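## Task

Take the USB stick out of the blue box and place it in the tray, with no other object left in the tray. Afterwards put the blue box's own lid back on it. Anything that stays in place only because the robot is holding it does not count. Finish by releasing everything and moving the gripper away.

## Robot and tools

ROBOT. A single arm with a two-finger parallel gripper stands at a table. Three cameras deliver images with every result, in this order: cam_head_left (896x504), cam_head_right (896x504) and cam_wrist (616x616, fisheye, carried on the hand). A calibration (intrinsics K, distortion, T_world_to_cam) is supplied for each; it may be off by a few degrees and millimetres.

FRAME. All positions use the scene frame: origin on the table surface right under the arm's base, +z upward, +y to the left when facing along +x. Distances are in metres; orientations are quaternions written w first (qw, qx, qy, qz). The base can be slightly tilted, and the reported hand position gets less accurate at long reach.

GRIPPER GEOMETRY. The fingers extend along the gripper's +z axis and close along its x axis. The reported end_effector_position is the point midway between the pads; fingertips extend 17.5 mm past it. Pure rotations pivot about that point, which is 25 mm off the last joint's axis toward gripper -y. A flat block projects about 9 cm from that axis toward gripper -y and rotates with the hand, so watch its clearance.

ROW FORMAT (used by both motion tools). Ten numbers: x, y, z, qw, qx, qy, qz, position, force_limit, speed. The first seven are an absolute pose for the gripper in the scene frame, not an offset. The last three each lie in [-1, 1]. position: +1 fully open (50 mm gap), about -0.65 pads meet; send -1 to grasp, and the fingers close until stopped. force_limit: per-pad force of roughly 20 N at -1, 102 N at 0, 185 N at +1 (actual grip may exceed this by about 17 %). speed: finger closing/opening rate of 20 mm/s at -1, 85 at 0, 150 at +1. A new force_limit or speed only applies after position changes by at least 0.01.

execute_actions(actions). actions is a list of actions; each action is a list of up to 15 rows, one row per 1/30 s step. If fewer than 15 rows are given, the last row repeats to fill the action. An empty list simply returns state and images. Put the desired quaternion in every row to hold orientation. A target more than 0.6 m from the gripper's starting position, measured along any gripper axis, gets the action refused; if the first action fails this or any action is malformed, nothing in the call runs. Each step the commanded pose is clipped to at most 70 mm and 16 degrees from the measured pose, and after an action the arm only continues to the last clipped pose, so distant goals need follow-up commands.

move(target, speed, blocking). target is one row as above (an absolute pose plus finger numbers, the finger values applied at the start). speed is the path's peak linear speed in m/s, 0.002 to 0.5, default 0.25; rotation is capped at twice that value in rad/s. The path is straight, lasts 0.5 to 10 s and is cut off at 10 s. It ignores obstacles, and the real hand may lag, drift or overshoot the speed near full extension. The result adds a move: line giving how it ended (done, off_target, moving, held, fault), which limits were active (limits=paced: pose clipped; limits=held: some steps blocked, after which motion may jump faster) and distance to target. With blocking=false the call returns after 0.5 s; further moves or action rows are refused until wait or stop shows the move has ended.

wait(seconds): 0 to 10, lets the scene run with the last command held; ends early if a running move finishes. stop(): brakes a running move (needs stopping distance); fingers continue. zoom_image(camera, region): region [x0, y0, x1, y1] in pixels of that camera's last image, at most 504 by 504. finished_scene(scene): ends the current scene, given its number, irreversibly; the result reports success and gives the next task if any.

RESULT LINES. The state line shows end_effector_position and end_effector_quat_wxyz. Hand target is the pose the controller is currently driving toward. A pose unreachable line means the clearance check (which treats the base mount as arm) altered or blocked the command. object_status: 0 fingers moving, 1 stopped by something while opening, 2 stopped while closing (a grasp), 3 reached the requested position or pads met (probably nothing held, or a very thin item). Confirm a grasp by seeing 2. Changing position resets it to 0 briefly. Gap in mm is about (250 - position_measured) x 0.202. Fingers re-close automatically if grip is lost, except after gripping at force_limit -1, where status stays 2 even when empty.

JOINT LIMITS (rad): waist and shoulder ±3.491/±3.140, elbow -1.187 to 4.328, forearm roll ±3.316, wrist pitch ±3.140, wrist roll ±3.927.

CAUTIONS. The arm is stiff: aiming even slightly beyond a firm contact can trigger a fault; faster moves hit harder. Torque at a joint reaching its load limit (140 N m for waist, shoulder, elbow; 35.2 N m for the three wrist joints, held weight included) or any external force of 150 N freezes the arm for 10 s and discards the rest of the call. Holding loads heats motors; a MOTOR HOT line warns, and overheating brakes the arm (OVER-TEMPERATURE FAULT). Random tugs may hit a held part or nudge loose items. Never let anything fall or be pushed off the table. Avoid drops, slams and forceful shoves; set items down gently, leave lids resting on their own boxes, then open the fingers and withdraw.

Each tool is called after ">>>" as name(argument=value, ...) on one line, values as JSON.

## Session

>>> execute_actions(actions=[])

Scene clock: 0.00 s.
end_effector_position=(+0.4430, +0.2903, +0.2025) position_measured=3 object_status=3 end_effector_quat_wxyz=(+0.119, +0.589, +0.782, -0.164)
Joint positions: [ 1.484  0.261 -0.332  0.82  -1.59  -1.528]
Joint velocities: [ 0.001 -0.    -0.     0.001  0.     0.001]
Hand target: +0.443, +0.290, +0.202; +0.119, +0.589, +0.782, -0.164
camera_calibration (this result's frames):
cam_wrist: T_world_to_cam=[[-0.296479, 0.871037, -0.391657, -0.045211], [0.922131, 0.367809, 0.119958, -0.533807], [0.248543, -0.325594, -0.912258, 0.319072], [0, 0, 0, 1]] pos_world=[0.399533, 0.339608, 0.337403]

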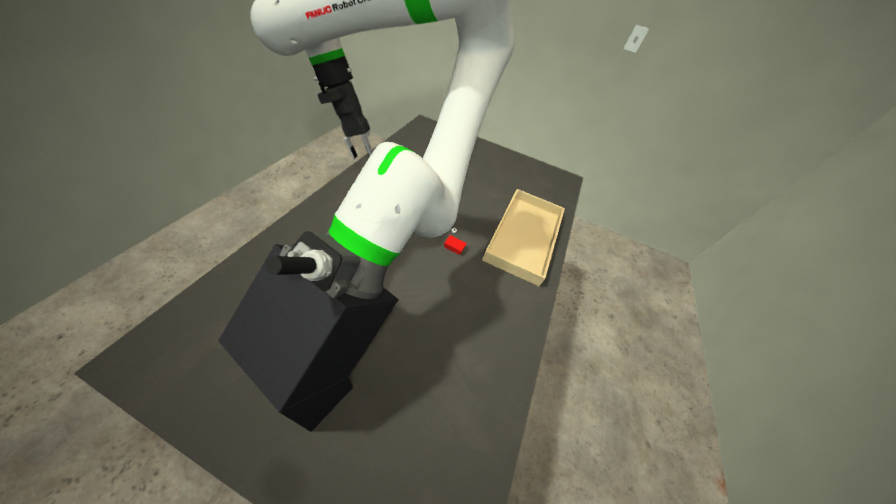

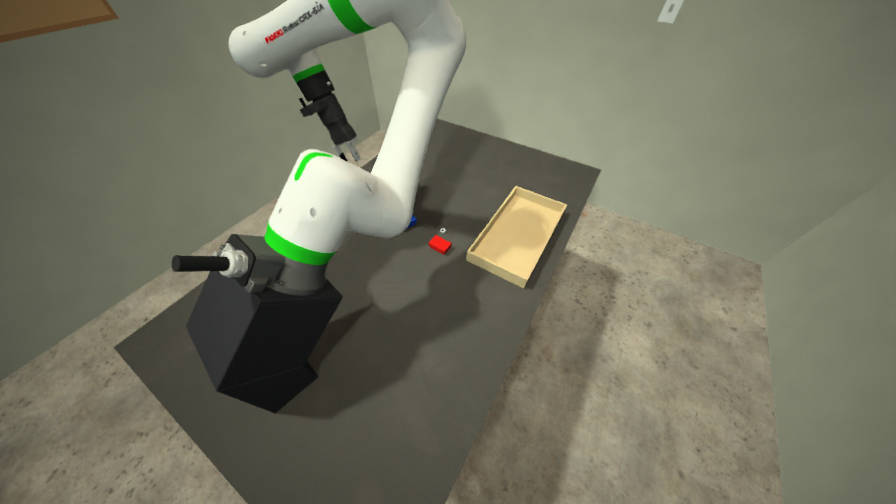

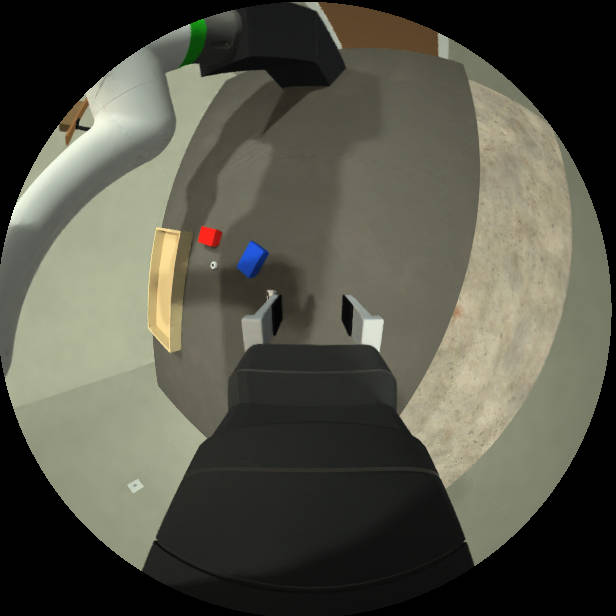

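>>> move(target=[0.45, 0.02, 0.22, 0, 1, 0, 0, 1, 0, 0], speed=0.3)

Scene clock: 9.93 s.
end_effector_position=(+0.4505, +0.0207, +0.2195) position_measured=3 object_status=3 end_effector_quat_wxyz=(-0.000, +1.000, +0.000, +0.000)
Joint positions: [ 1.369 -0.945 -0.983  0.84  -1.468 -2.886]
Joint velocities: [ 0.001 -0.001 -0.     0.    -0.001  0.001]
Hand target: +0.450, +0.021, +0.220; -0.000, +1.000, +0.000, +0.000
Off the commanded pose: 0.001 m, 0 deg.
move: done
camera_calibration (this result's frames):
cam_wrist: T_world_to_cam=[[0.999679, 0.0194064, -0.0163009, -0.450092], [0.0230014, -0.964793, 0.262002, -0.0421653], [-0.0106425, -0.262292, -0.96493, 0.371975], [0, 0, 0, 1]] pos_world=[0.454876, 0.0656201, 0.36264]

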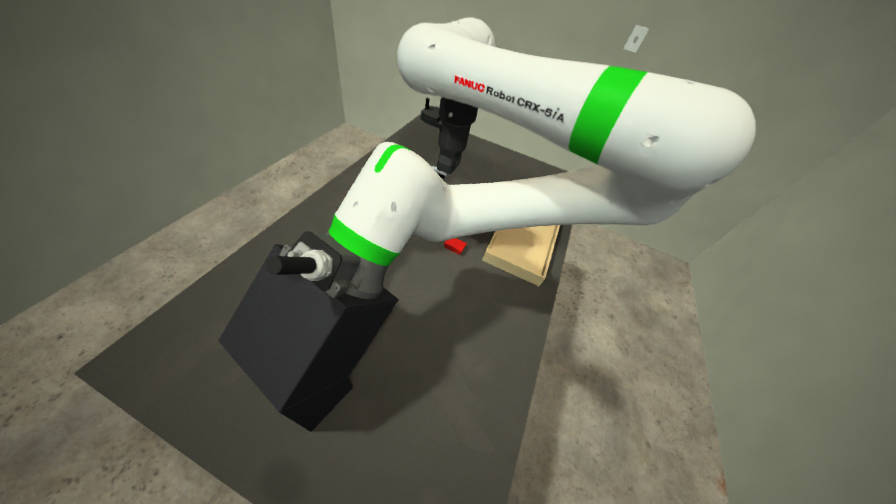

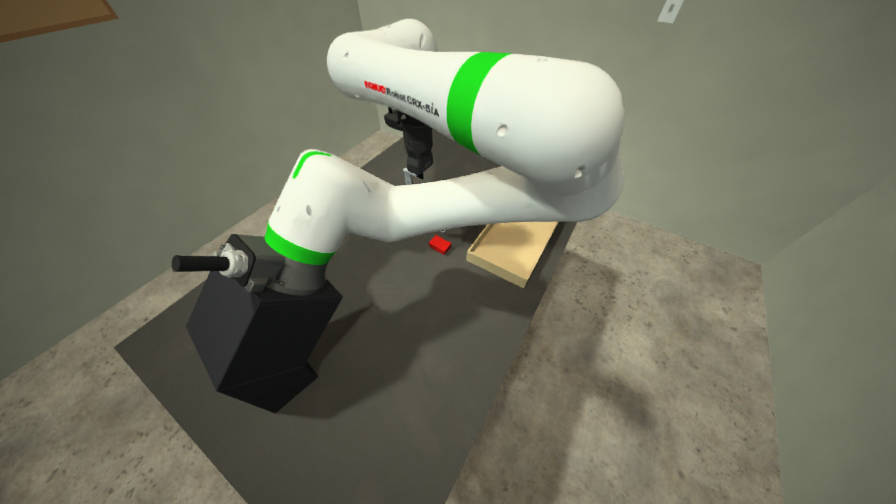

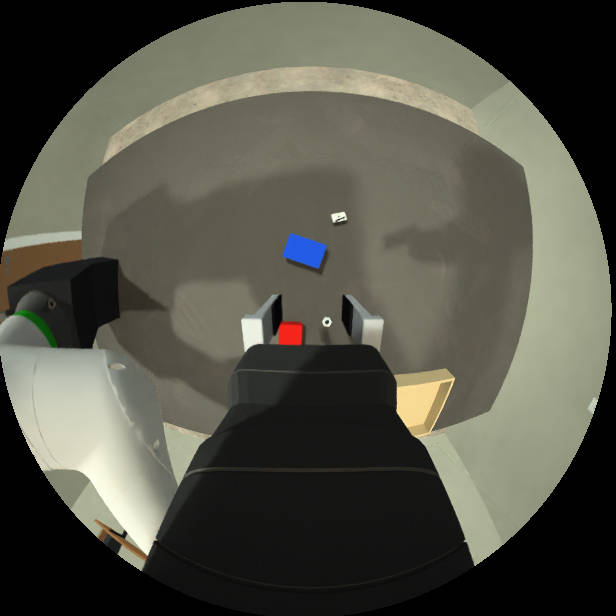

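>>> zoom_image(camera="cam_wrist", region=[250, 190, 390, 300])

Region (250, 190, 390, 300) of cam_wrist's 616x616 image, scaled by 3.600, with more detail than that image has; it fills the top 396 rows of this view, and the rest is white.

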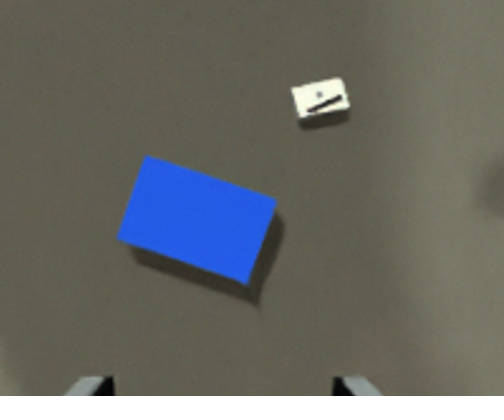

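>>> move(target=[0.44, 0.074, 0.10, 0, 0.8166, 0.5772, 0, 1, -0.5, 0], speed=0.3)

Scene clock: 21.17 s.
end_effector_position=(+0.4390, +0.0738, +0.1001) position_measured=3 object_status=3 end_effector_quat_wxyz=(-0.001, +0.817, +0.577, -0.001)
Joint positions: [ 0.896 -0.482 -1.021  1.04  -0.808 -1.791]
Joint velocities: [ 0.001  0.    -0.     0.     0.    -0.   ]
Hand target: +0.439, +0.074, +0.100; -0.001, +0.817, +0.577, -0.000
Off the commanded pose: 0.001 m, 0 deg.
move: done
camera_calibration (this result's frames):
cam_wrist: T_world_to_cam=[[0.315667, 0.948724, -0.0166139, -0.209849], [0.917504, -0.300721, 0.260294, -0.400967], [0.241951, -0.0974096, -0.965386, 0.14758], [0, 0, 0, 1]] pos_world=[0.398424, 0.0928847, 0.243355]

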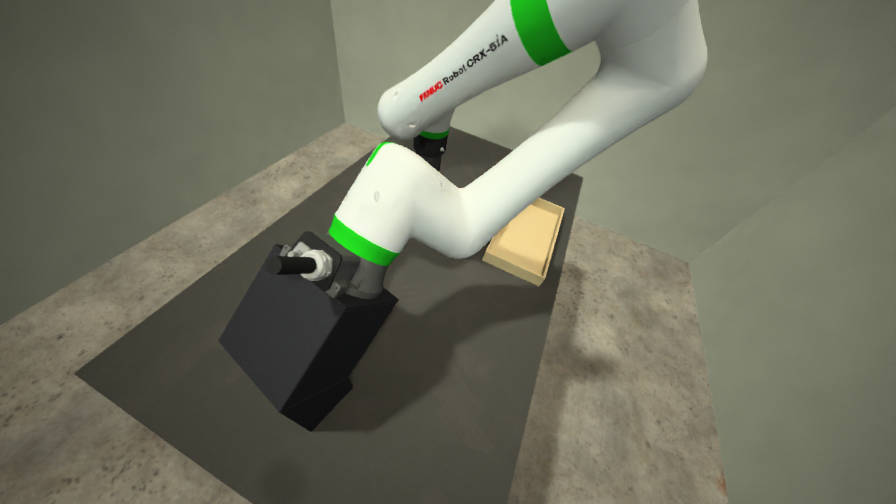

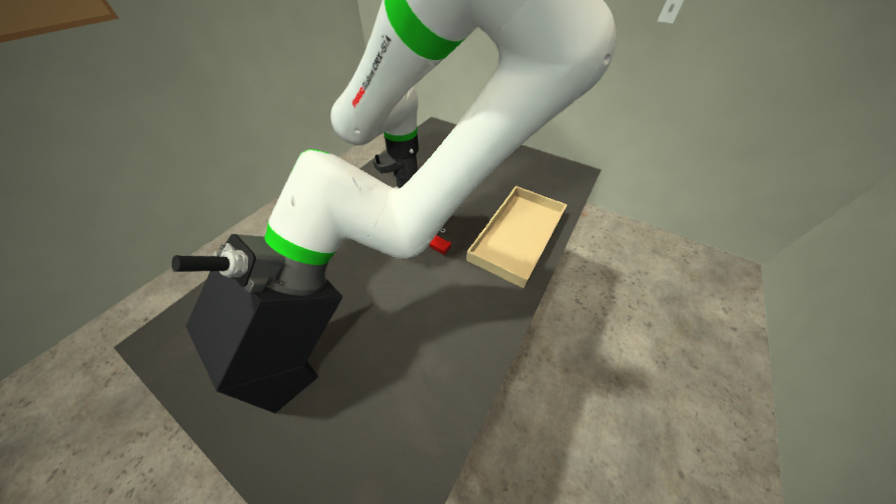

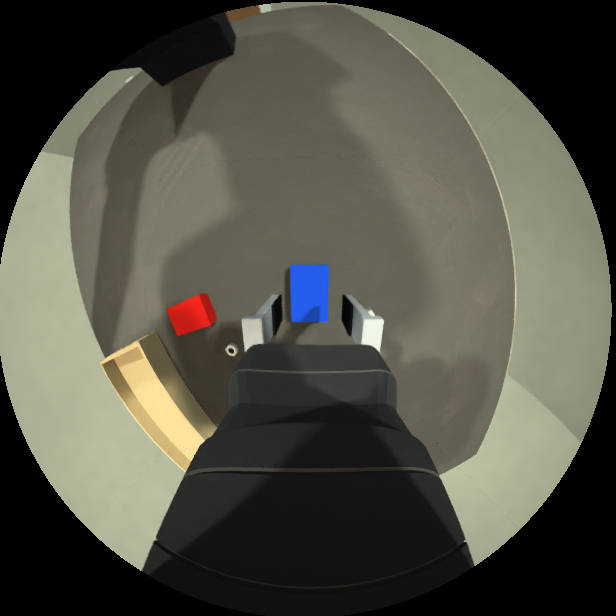

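>>> execute_actions(actions=[[[0.44, 0.074, 0.06, 0, 0.8166, 0.5772, 0, 1, -0.5, 0]], [[0.44, 0.074, 0.036, 0, 0.8166, 0.5772, 0, 1, -0.5, 0]], [[0.44, 0.074, 0.036, 0, 0.8166, 0.5772, 0, -1, -0.5, 0]]])

Scene clock: 25.53 s.
end_effector_position=(+0.4400, +0.0740, +0.0360) position_measured=51 object_status=2 end_effector_quat_wxyz=(-0.000, +0.817, +0.577, +0.000)
Joint positions: [ 0.621 -0.301 -1.037  1.334 -0.529 -1.953]
Joint velocities: [-0.  0. -0.  0.  0. -0.]
Hand target: +0.440, +0.074, +0.036; -0.000, +0.817, +0.577, -0.000
Off the commanded pose: 0.000 m, 0 deg.
camera_calibration (this result's frames):
cam_wrist: T_world_to_cam=[[0.315445, 0.948799, -0.0165757, -0.211341], [0.917129, -0.300338, 0.262051, -0.385011], [0.243656, -0.097865, -0.964912, 0.0847107], [0, 0, 0, 1]] pos_world=[0.399131, 0.0931772, 0.179128]

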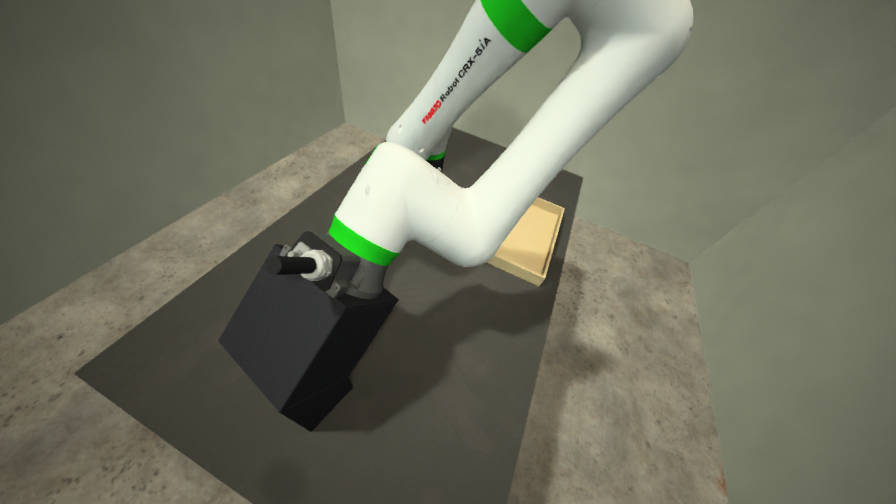

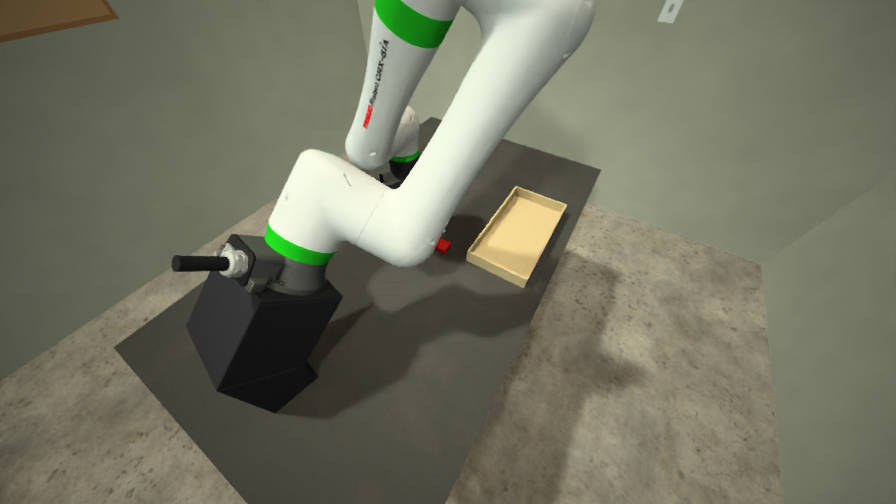

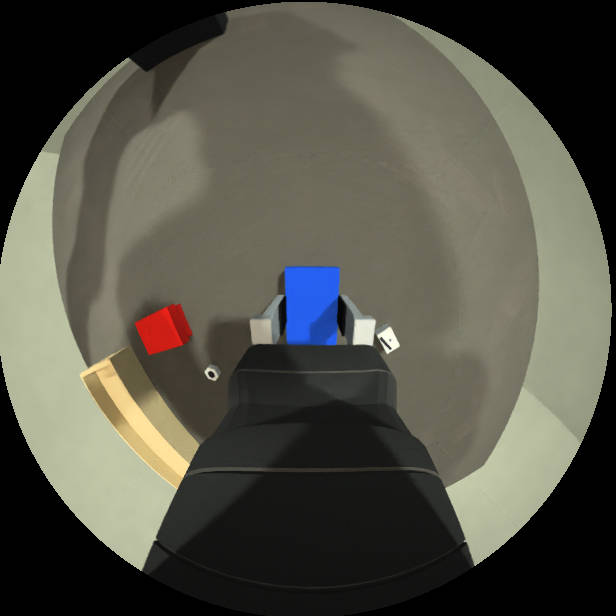

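>>> move(target=[0.44, 0.074, 0.08, 0, 0.8166, 0.5772, 0, -1, -0.5, 0], speed=0.1)

>>> move(target=[0.52, 0.24, 0.07, 0, 0.8166, 0.5772, 0, -1, -0.5, 0], speed=0.25)

Scene clock: 31.30 s.
end_effector_position=(+0.4402, +0.0738, +0.0798) position_measured=51 object_status=2 end_effector_quat_wxyz=(+0.000, +0.816, +0.577, +0.000)
Joint positions: [ 0.812 -0.426 -1.028  1.112 -0.716 -1.826]
Joint velocities: [ 0.001 -0.001  0.001 -0.    -0.    -0.   ]
Hand target: +0.440, +0.074, +0.080; +0.000, +0.817, +0.577, +0.000
Off the commanded pose: 0.000 m, 0 deg.
move: done
camera_calibration (this result's frames):
cam_wrist: T_world_to_cam=[[0.315109, 0.948907, -0.01681, -0.21036], [0.917105, -0.299895, 0.262645, -0.396816], [0.244184, -0.0981781, -0.964746, 0.126712], [0, 0, 0, 1]] pos_world=[0.399267, 0.0930492, 0.22293]

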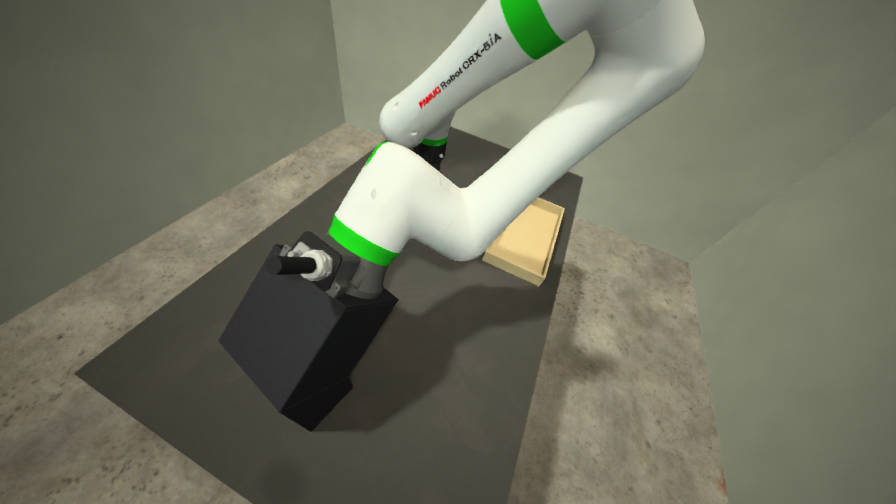

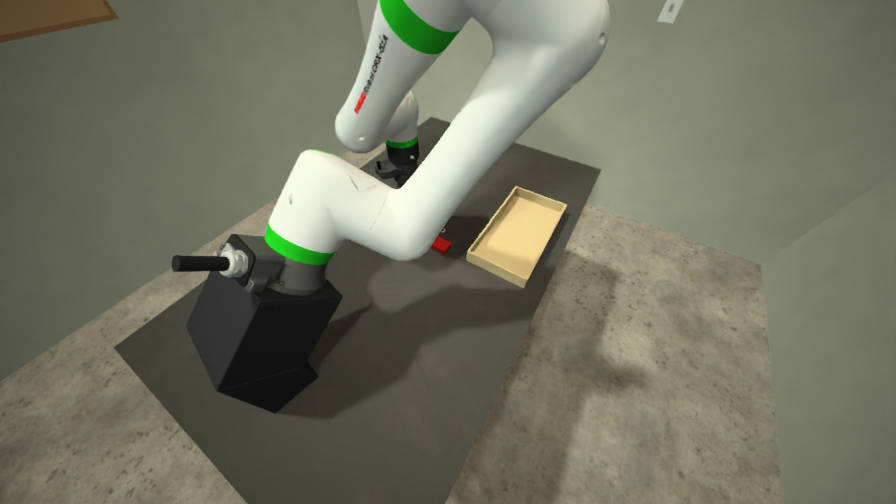

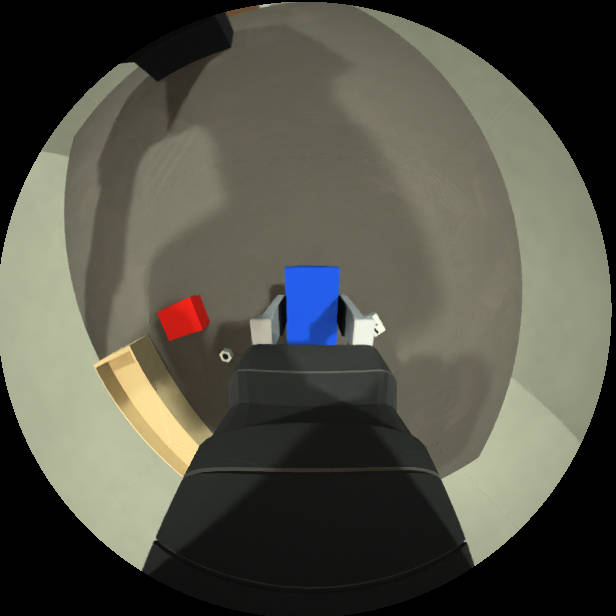

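Scene clock: 32.47 s.
end_effector_position=(+0.5197, +0.2401, +0.0703) position_measured=51 object_status=2 end_effector_quat_wxyz=(+0.000, +0.816, +0.577, +0.000)
Joint positions: [ 1.016 -0.013 -0.64   1.092 -0.853 -1.964]
Joint velocities: [-0.005  0.001  0.    -0.    -0.     0.   ]
Hand target: +0.520, +0.240, +0.070; +0.000, +0.817, +0.577, +0.000
Off the commanded pose: 0.000 m, 0 deg.
move: done
camera_calibration (this result's frames):
cam_wrist: T_world_to_cam=[[0.315054, 0.948928, -0.016625, -0.393338], [0.917167, -0.299911, 0.262408, -0.417389], [0.24402, -0.0979204, -0.964814, 0.114462], [0, 0, 0, 1]] pos_world=[0.478807, 0.259278, 0.213421]

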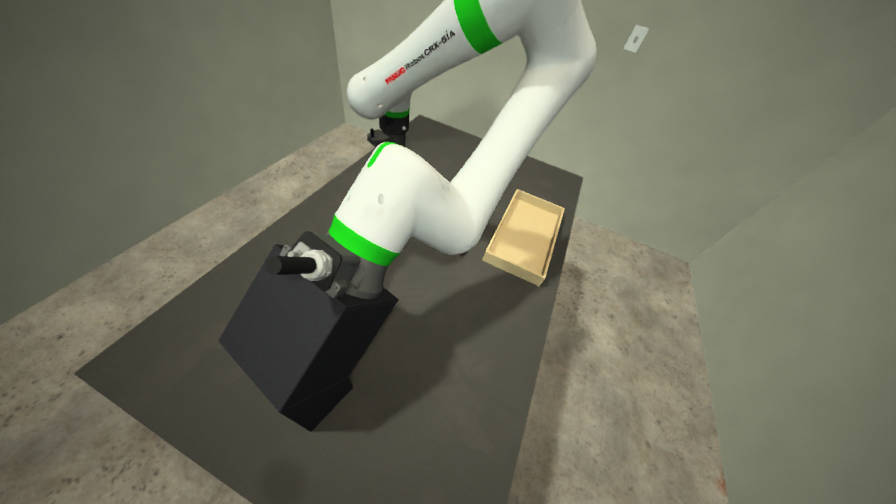

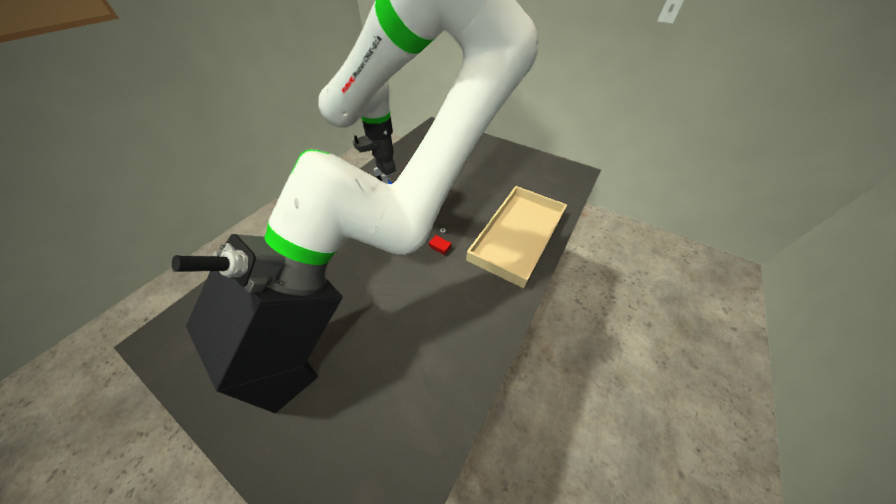

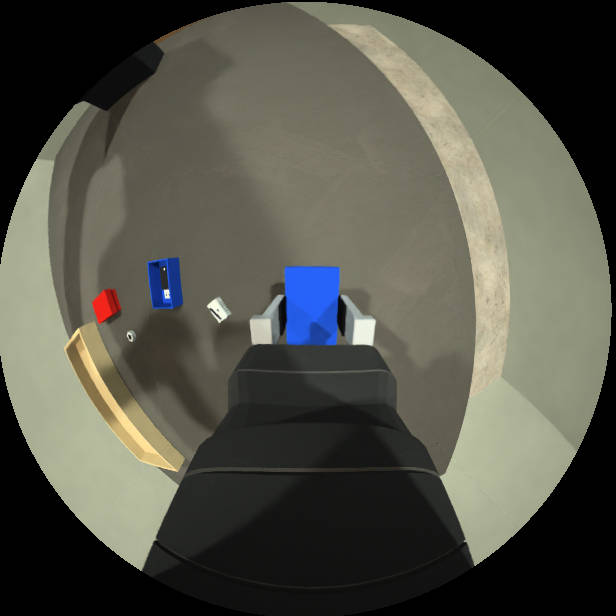

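The lid is off and the USB stick is visible inside. Place the lid down.

>>> move(target=[0.52, 0.24, 0.028, 0, 0.8166, 0.5772, 0, -1, -0.5, 0], speed=0.1)

>>> execute_actions(actions=[[[0.52, 0.24, 0.028, 0, 0.8166, 0.5772, 0, 1, -0.5, 0.5]], [[0.52, 0.24, 0.07, 0, 0.8166, 0.5772, 0, 1, -0.5, 0.5]]])

>>> move(target=[0.44, 0.074, 0.10, 0, 0.8166, 0.5772, 0, 1, 0, 0], speed=0.3)

Scene clock: 37.20 s.
end_effector_position=(+0.5198, +0.2400, +0.0281) position_measured=51 object_status=2 end_effector_quat_wxyz=(-0.000, +0.817, +0.577, -0.000)
Joint positions: [ 0.924  0.061 -0.642  1.185 -0.755 -2.017]
Joint velocities: [0.    0.    0.002 0.    0.001 0.001]
Hand target: +0.520, +0.240, +0.028; -0.000, +0.817, +0.577, -0.000
Off the commanded pose: 0.000 m, 0 deg.
move: done
camera_calibration (this result's frames):
cam_wrist: T_world_to_cam=[[0.315464, 0.948792, -0.0166099, -0.394176], [0.917224, -0.300388, 0.261663, -0.40626], [0.243275, -0.0977805, -0.965016, 0.0740393], [0, 0, 0, 1]] pos_world=[0.478969, 0.259195, 0.171205]

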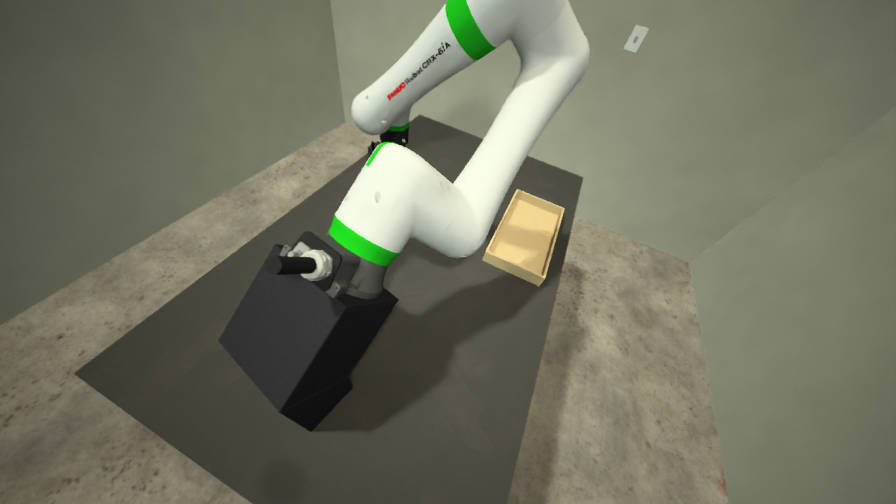

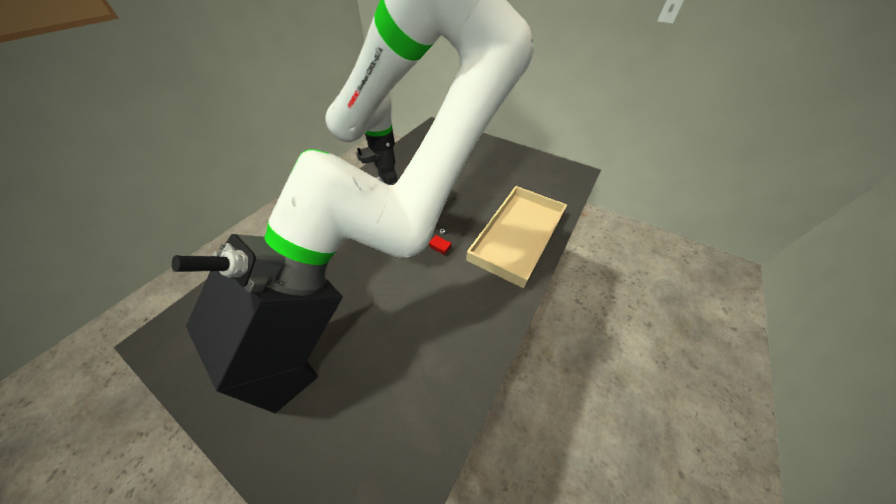

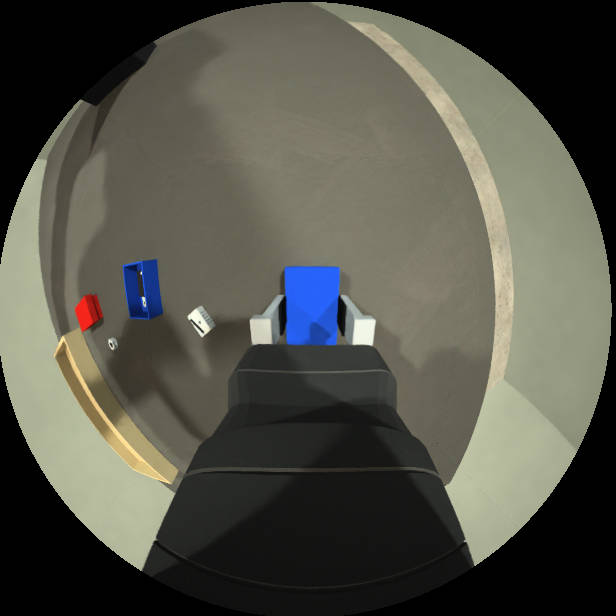

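Scene clock: 38.20 s.
end_effector_position=(+0.5201, +0.2399, +0.0699) position_measured=3 object_status=3 end_effector_quat_wxyz=(+0.000, +0.817, +0.577, +0.000)
Joint positions: [ 1.014 -0.012 -0.64   1.092 -0.852 -1.963]
Joint velocities: [-0.001  0.001  0.001 -0.    -0.    -0.   ]
Hand target: +0.520, +0.240, +0.070; +0.000, +0.817, +0.577, +0.000
Off the commanded pose: 0.000 m, 0 deg.
camera_calibration (this result's frames):
cam_wrist: T_world_to_cam=[[0.315255, 0.948859, -0.0167368, -0.393346], [0.917137, -0.300089, 0.262311, -0.417556], [0.243874, -0.0980448, -0.964838, 0.114046], [0, 0, 0, 1]] pos_world=[0.479148, 0.259108, 0.212983]

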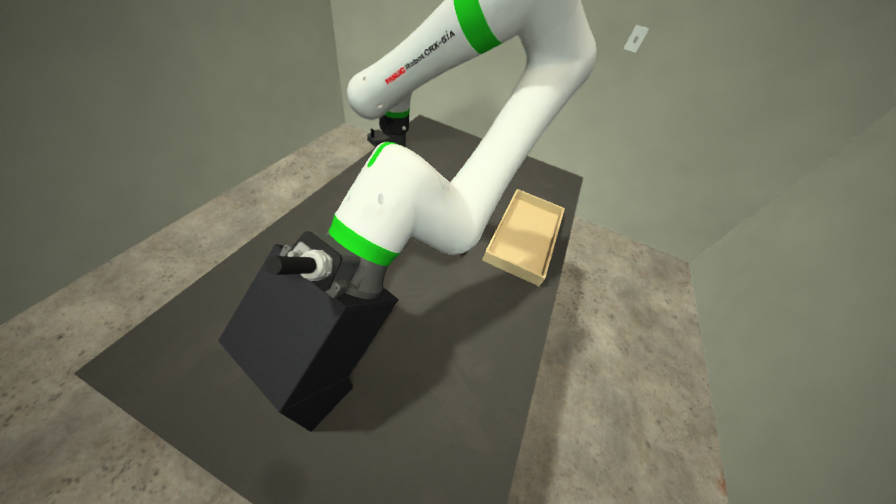

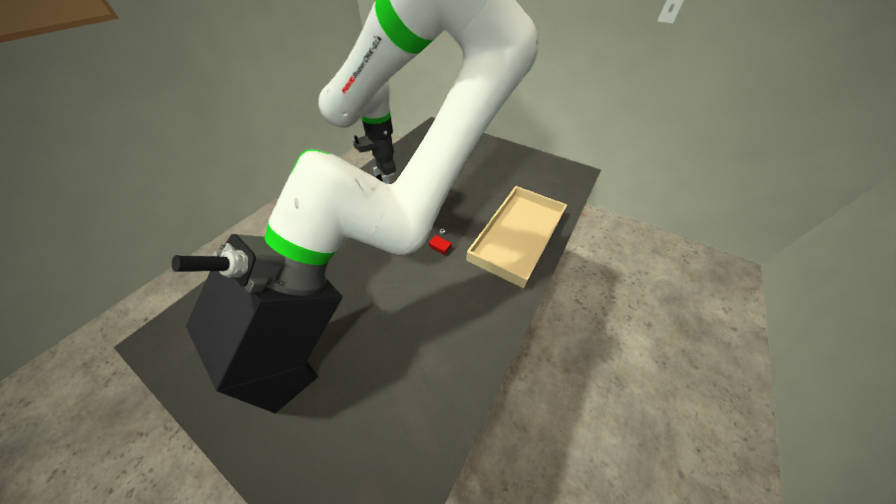

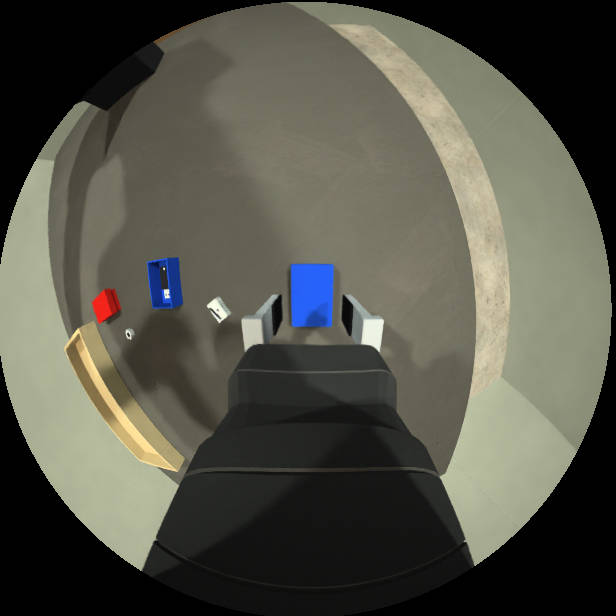

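Scene clock: 39.37 s.
end_effector_position=(+0.4403, +0.0739, +0.0997) position_measured=3 object_status=3 end_effector_quat_wxyz=(-0.000, +0.817, +0.577, -0.000)
Joint positions: [ 0.893 -0.48  -1.019  1.043 -0.805 -1.792]
Joint velocities: [-0.001 -0.001 -0.    -0.001 -0.001 -0.001]
Hand target: +0.440, +0.074, +0.100; -0.000, +0.817, +0.577, +0.000
Off the commanded pose: 0.000 m, 0 deg.
move: done
camera_calibration (this result's frames):
cam_wrist: T_world_to_cam=[[0.315509, 0.948779, -0.016483, -0.210354], [0.917147, -0.30044, 0.261871, -0.401939], [0.243505, -0.0977399, -0.964962, 0.146151], [0, 0, 0, 1]] pos_world=[0.399418, 0.0931052, 0.242819]

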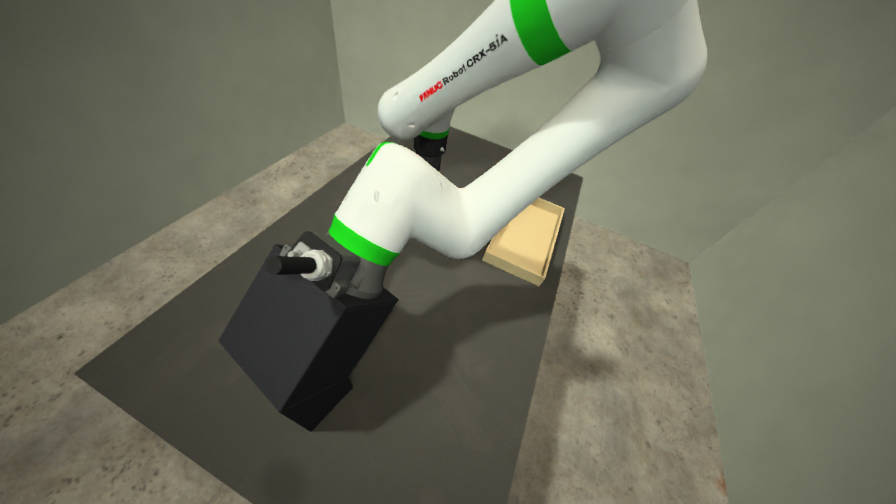

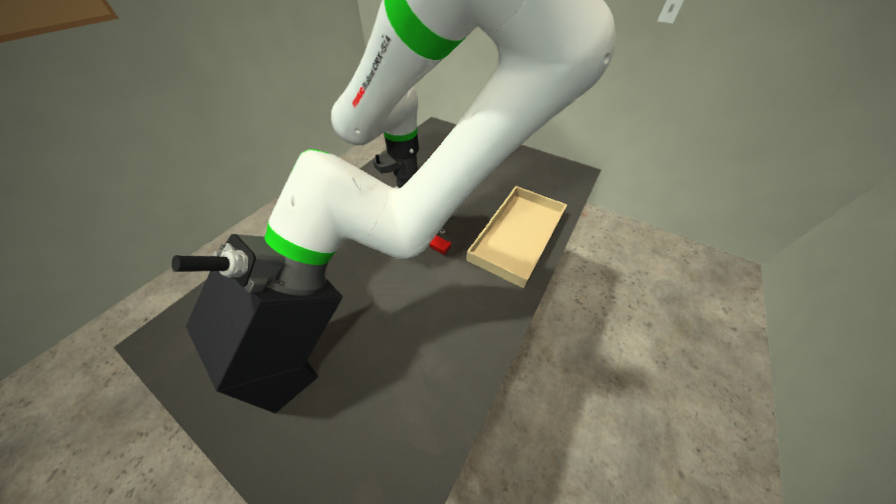

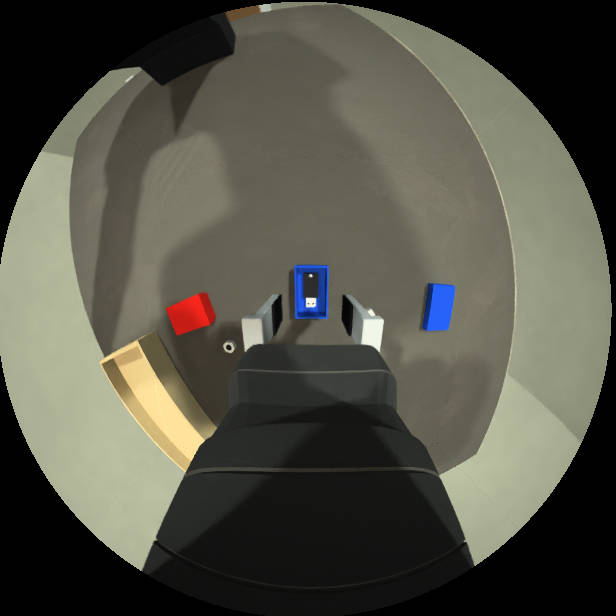

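>>> zoom_image(camera="cam_wrist", region=[260, 250, 360, 350])

Region (260, 250, 360, 350) of cam_wrist's 616x616 image, scaled by 5.040, with more detail than that image has.

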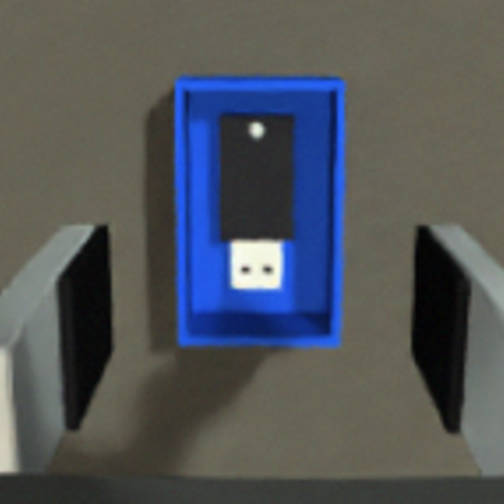

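>>> move(target=[0.430, 0.077, 0.05, 0, 0.8166, 0.5772, 0, 0.08, 0, 0], speed=0.15)

Scene clock: 60.10 s.
end_effector_position=(+0.4297, +0.0771, +0.0502) position_measured=140 object_status=3 end_effector_quat_wxyz=(-0.000, +0.817, +0.577, -0.000)
Joint positions: [ 0.695 -0.347 -1.06   1.272 -0.588 -1.939]
Joint velocities: [-0.002  0.    -0.     0.002  0.     0.001]
Hand target: +0.430, +0.077, +0.050; -0.000, +0.817, +0.577, -0.000
Off the commanded pose: 0.000 m, 0 deg.
move: done
camera_calibration (this result's frames):
cam_wrist: T_world_to_cam=[[0.315745, 0.948702, -0.0164059, -0.210938], [0.917197, -0.30074, 0.26135, -0.378323], [0.24301, -0.0975676, -0.965105, 0.10147], [0, 0, 0, 1]] pos_world=[0.388941, 0.0962401, 0.193343]

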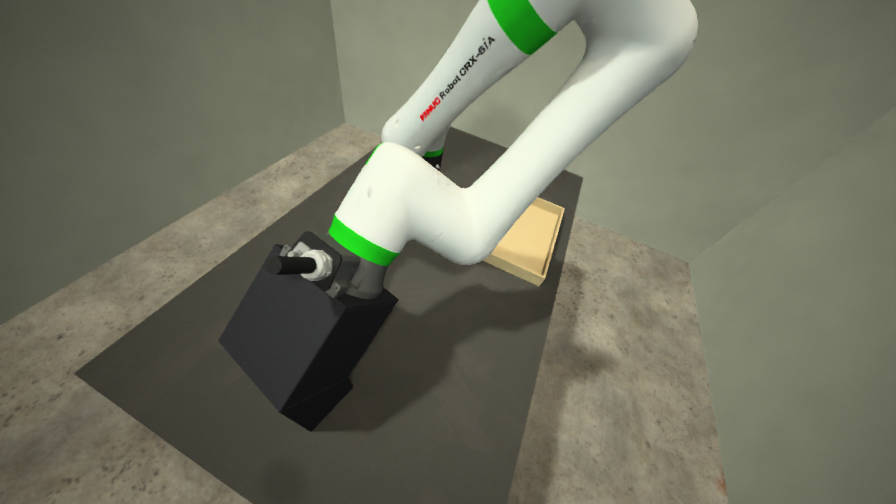

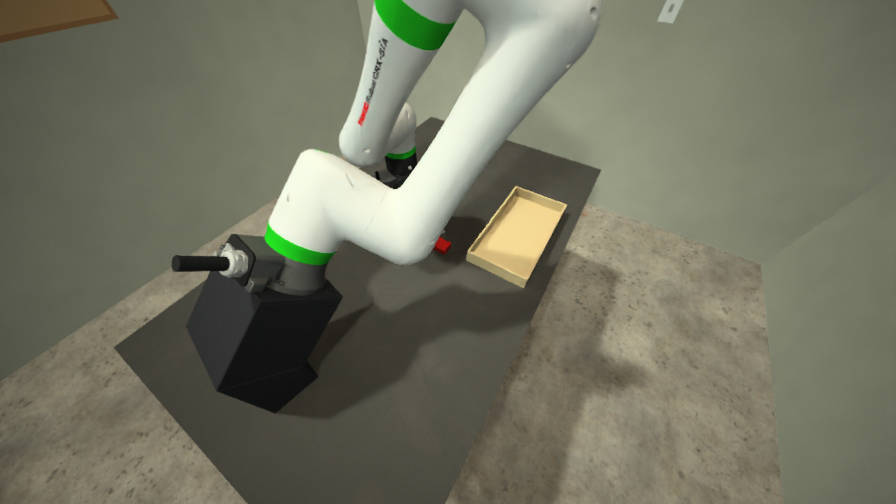

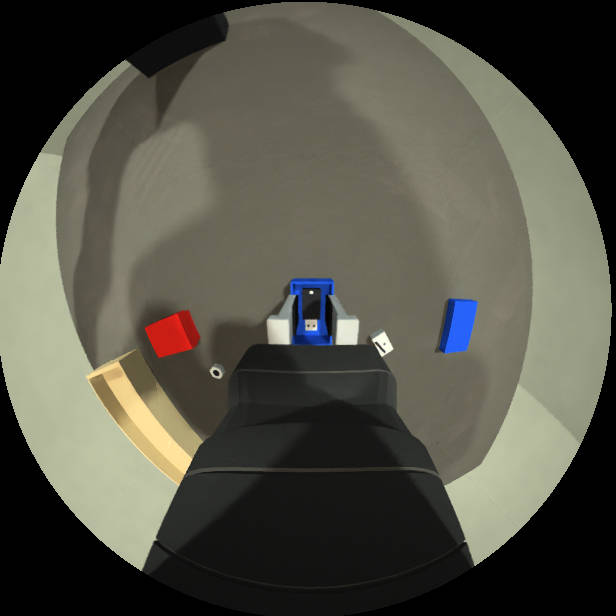

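>>> zoom_image(camera="cam_wrist", region=[255, 265, 365, 350])

Region (255, 265, 365, 350) of cam_wrist's 616x616 image, scaled by 4.582, with more detail than that image has; it fills the top 389 rows of this view, and the rest is white.

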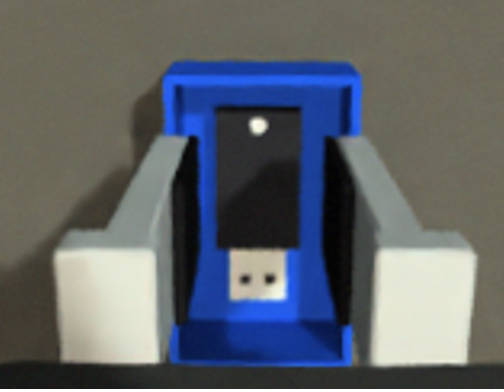

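>>> move(target=[0.430, 0.077, 0.022, 0, 0.8166, 0.5772, 0, 0.08, 0, 0], speed=0.05)

Scene clock: 74.93 s.
end_effector_position=(+0.4300, +0.0770, +0.0408) position_measured=140 object_status=3 end_effector_quat_wxyz=(-0.000, +0.817, +0.577, -0.000)
Joint positions: [ 0.65  -0.319 -1.06   1.33  -0.548 -1.972]
Joint velocities: [-0.001 -0.001  0.     0.     0.     0.001]
Hand target: +0.430, +0.077, +0.041; -0.000, +0.817, +0.577, -0.000
Off the commanded pose: 0.019 m, 0 deg.
FORCE FAULT: contact force on the arm reached its limit, and the arm stopped for 10 seconds. The contact can be on any part of the arm, not only on its tool. That time counts as 20 of the actions that you can send in this scene. The arm's remaining commands of this call were not run. The arm holds still and accepts commands again. Move the arm away from the contact; if what it grips holds it there, let go first. Pushing or pulling that hard again can fault the arm again.
move: fault
camera_calibration (this result's frames):
cam_wrist: T_world_to_cam=[[0.315684, 0.948723, -0.0163674, -0.211062], [0.917224, -0.300694, 0.261311, -0.376219], [0.24299, -0.0975042, -0.965116, 0.0923365], [0, 0, 0, 1]] pos_world=[0.389269, 0.0961154, 0.183971]

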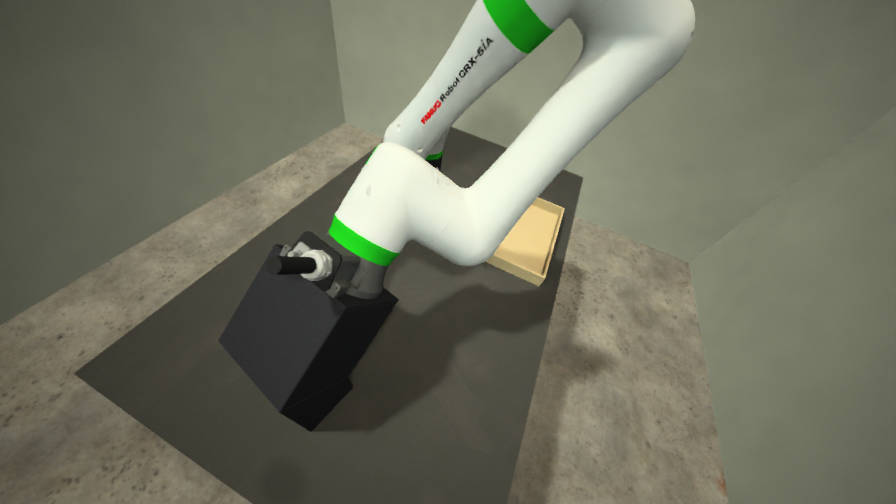

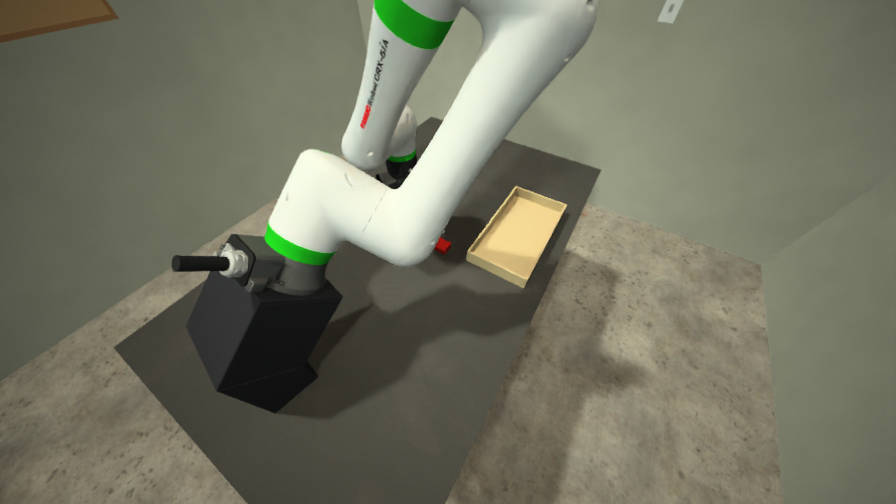

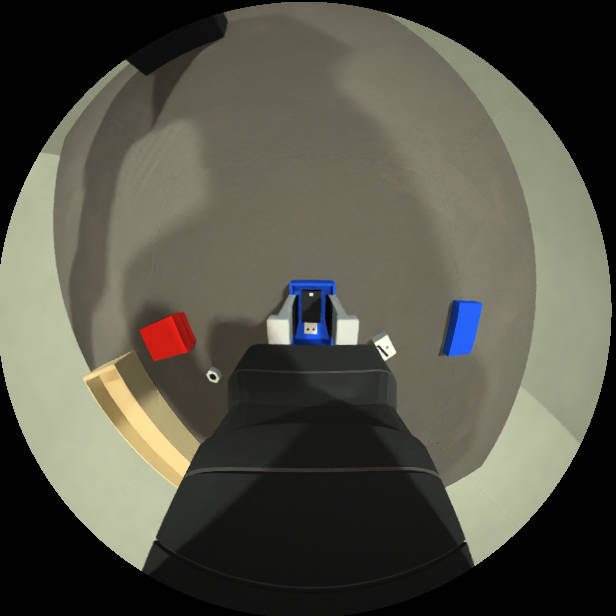

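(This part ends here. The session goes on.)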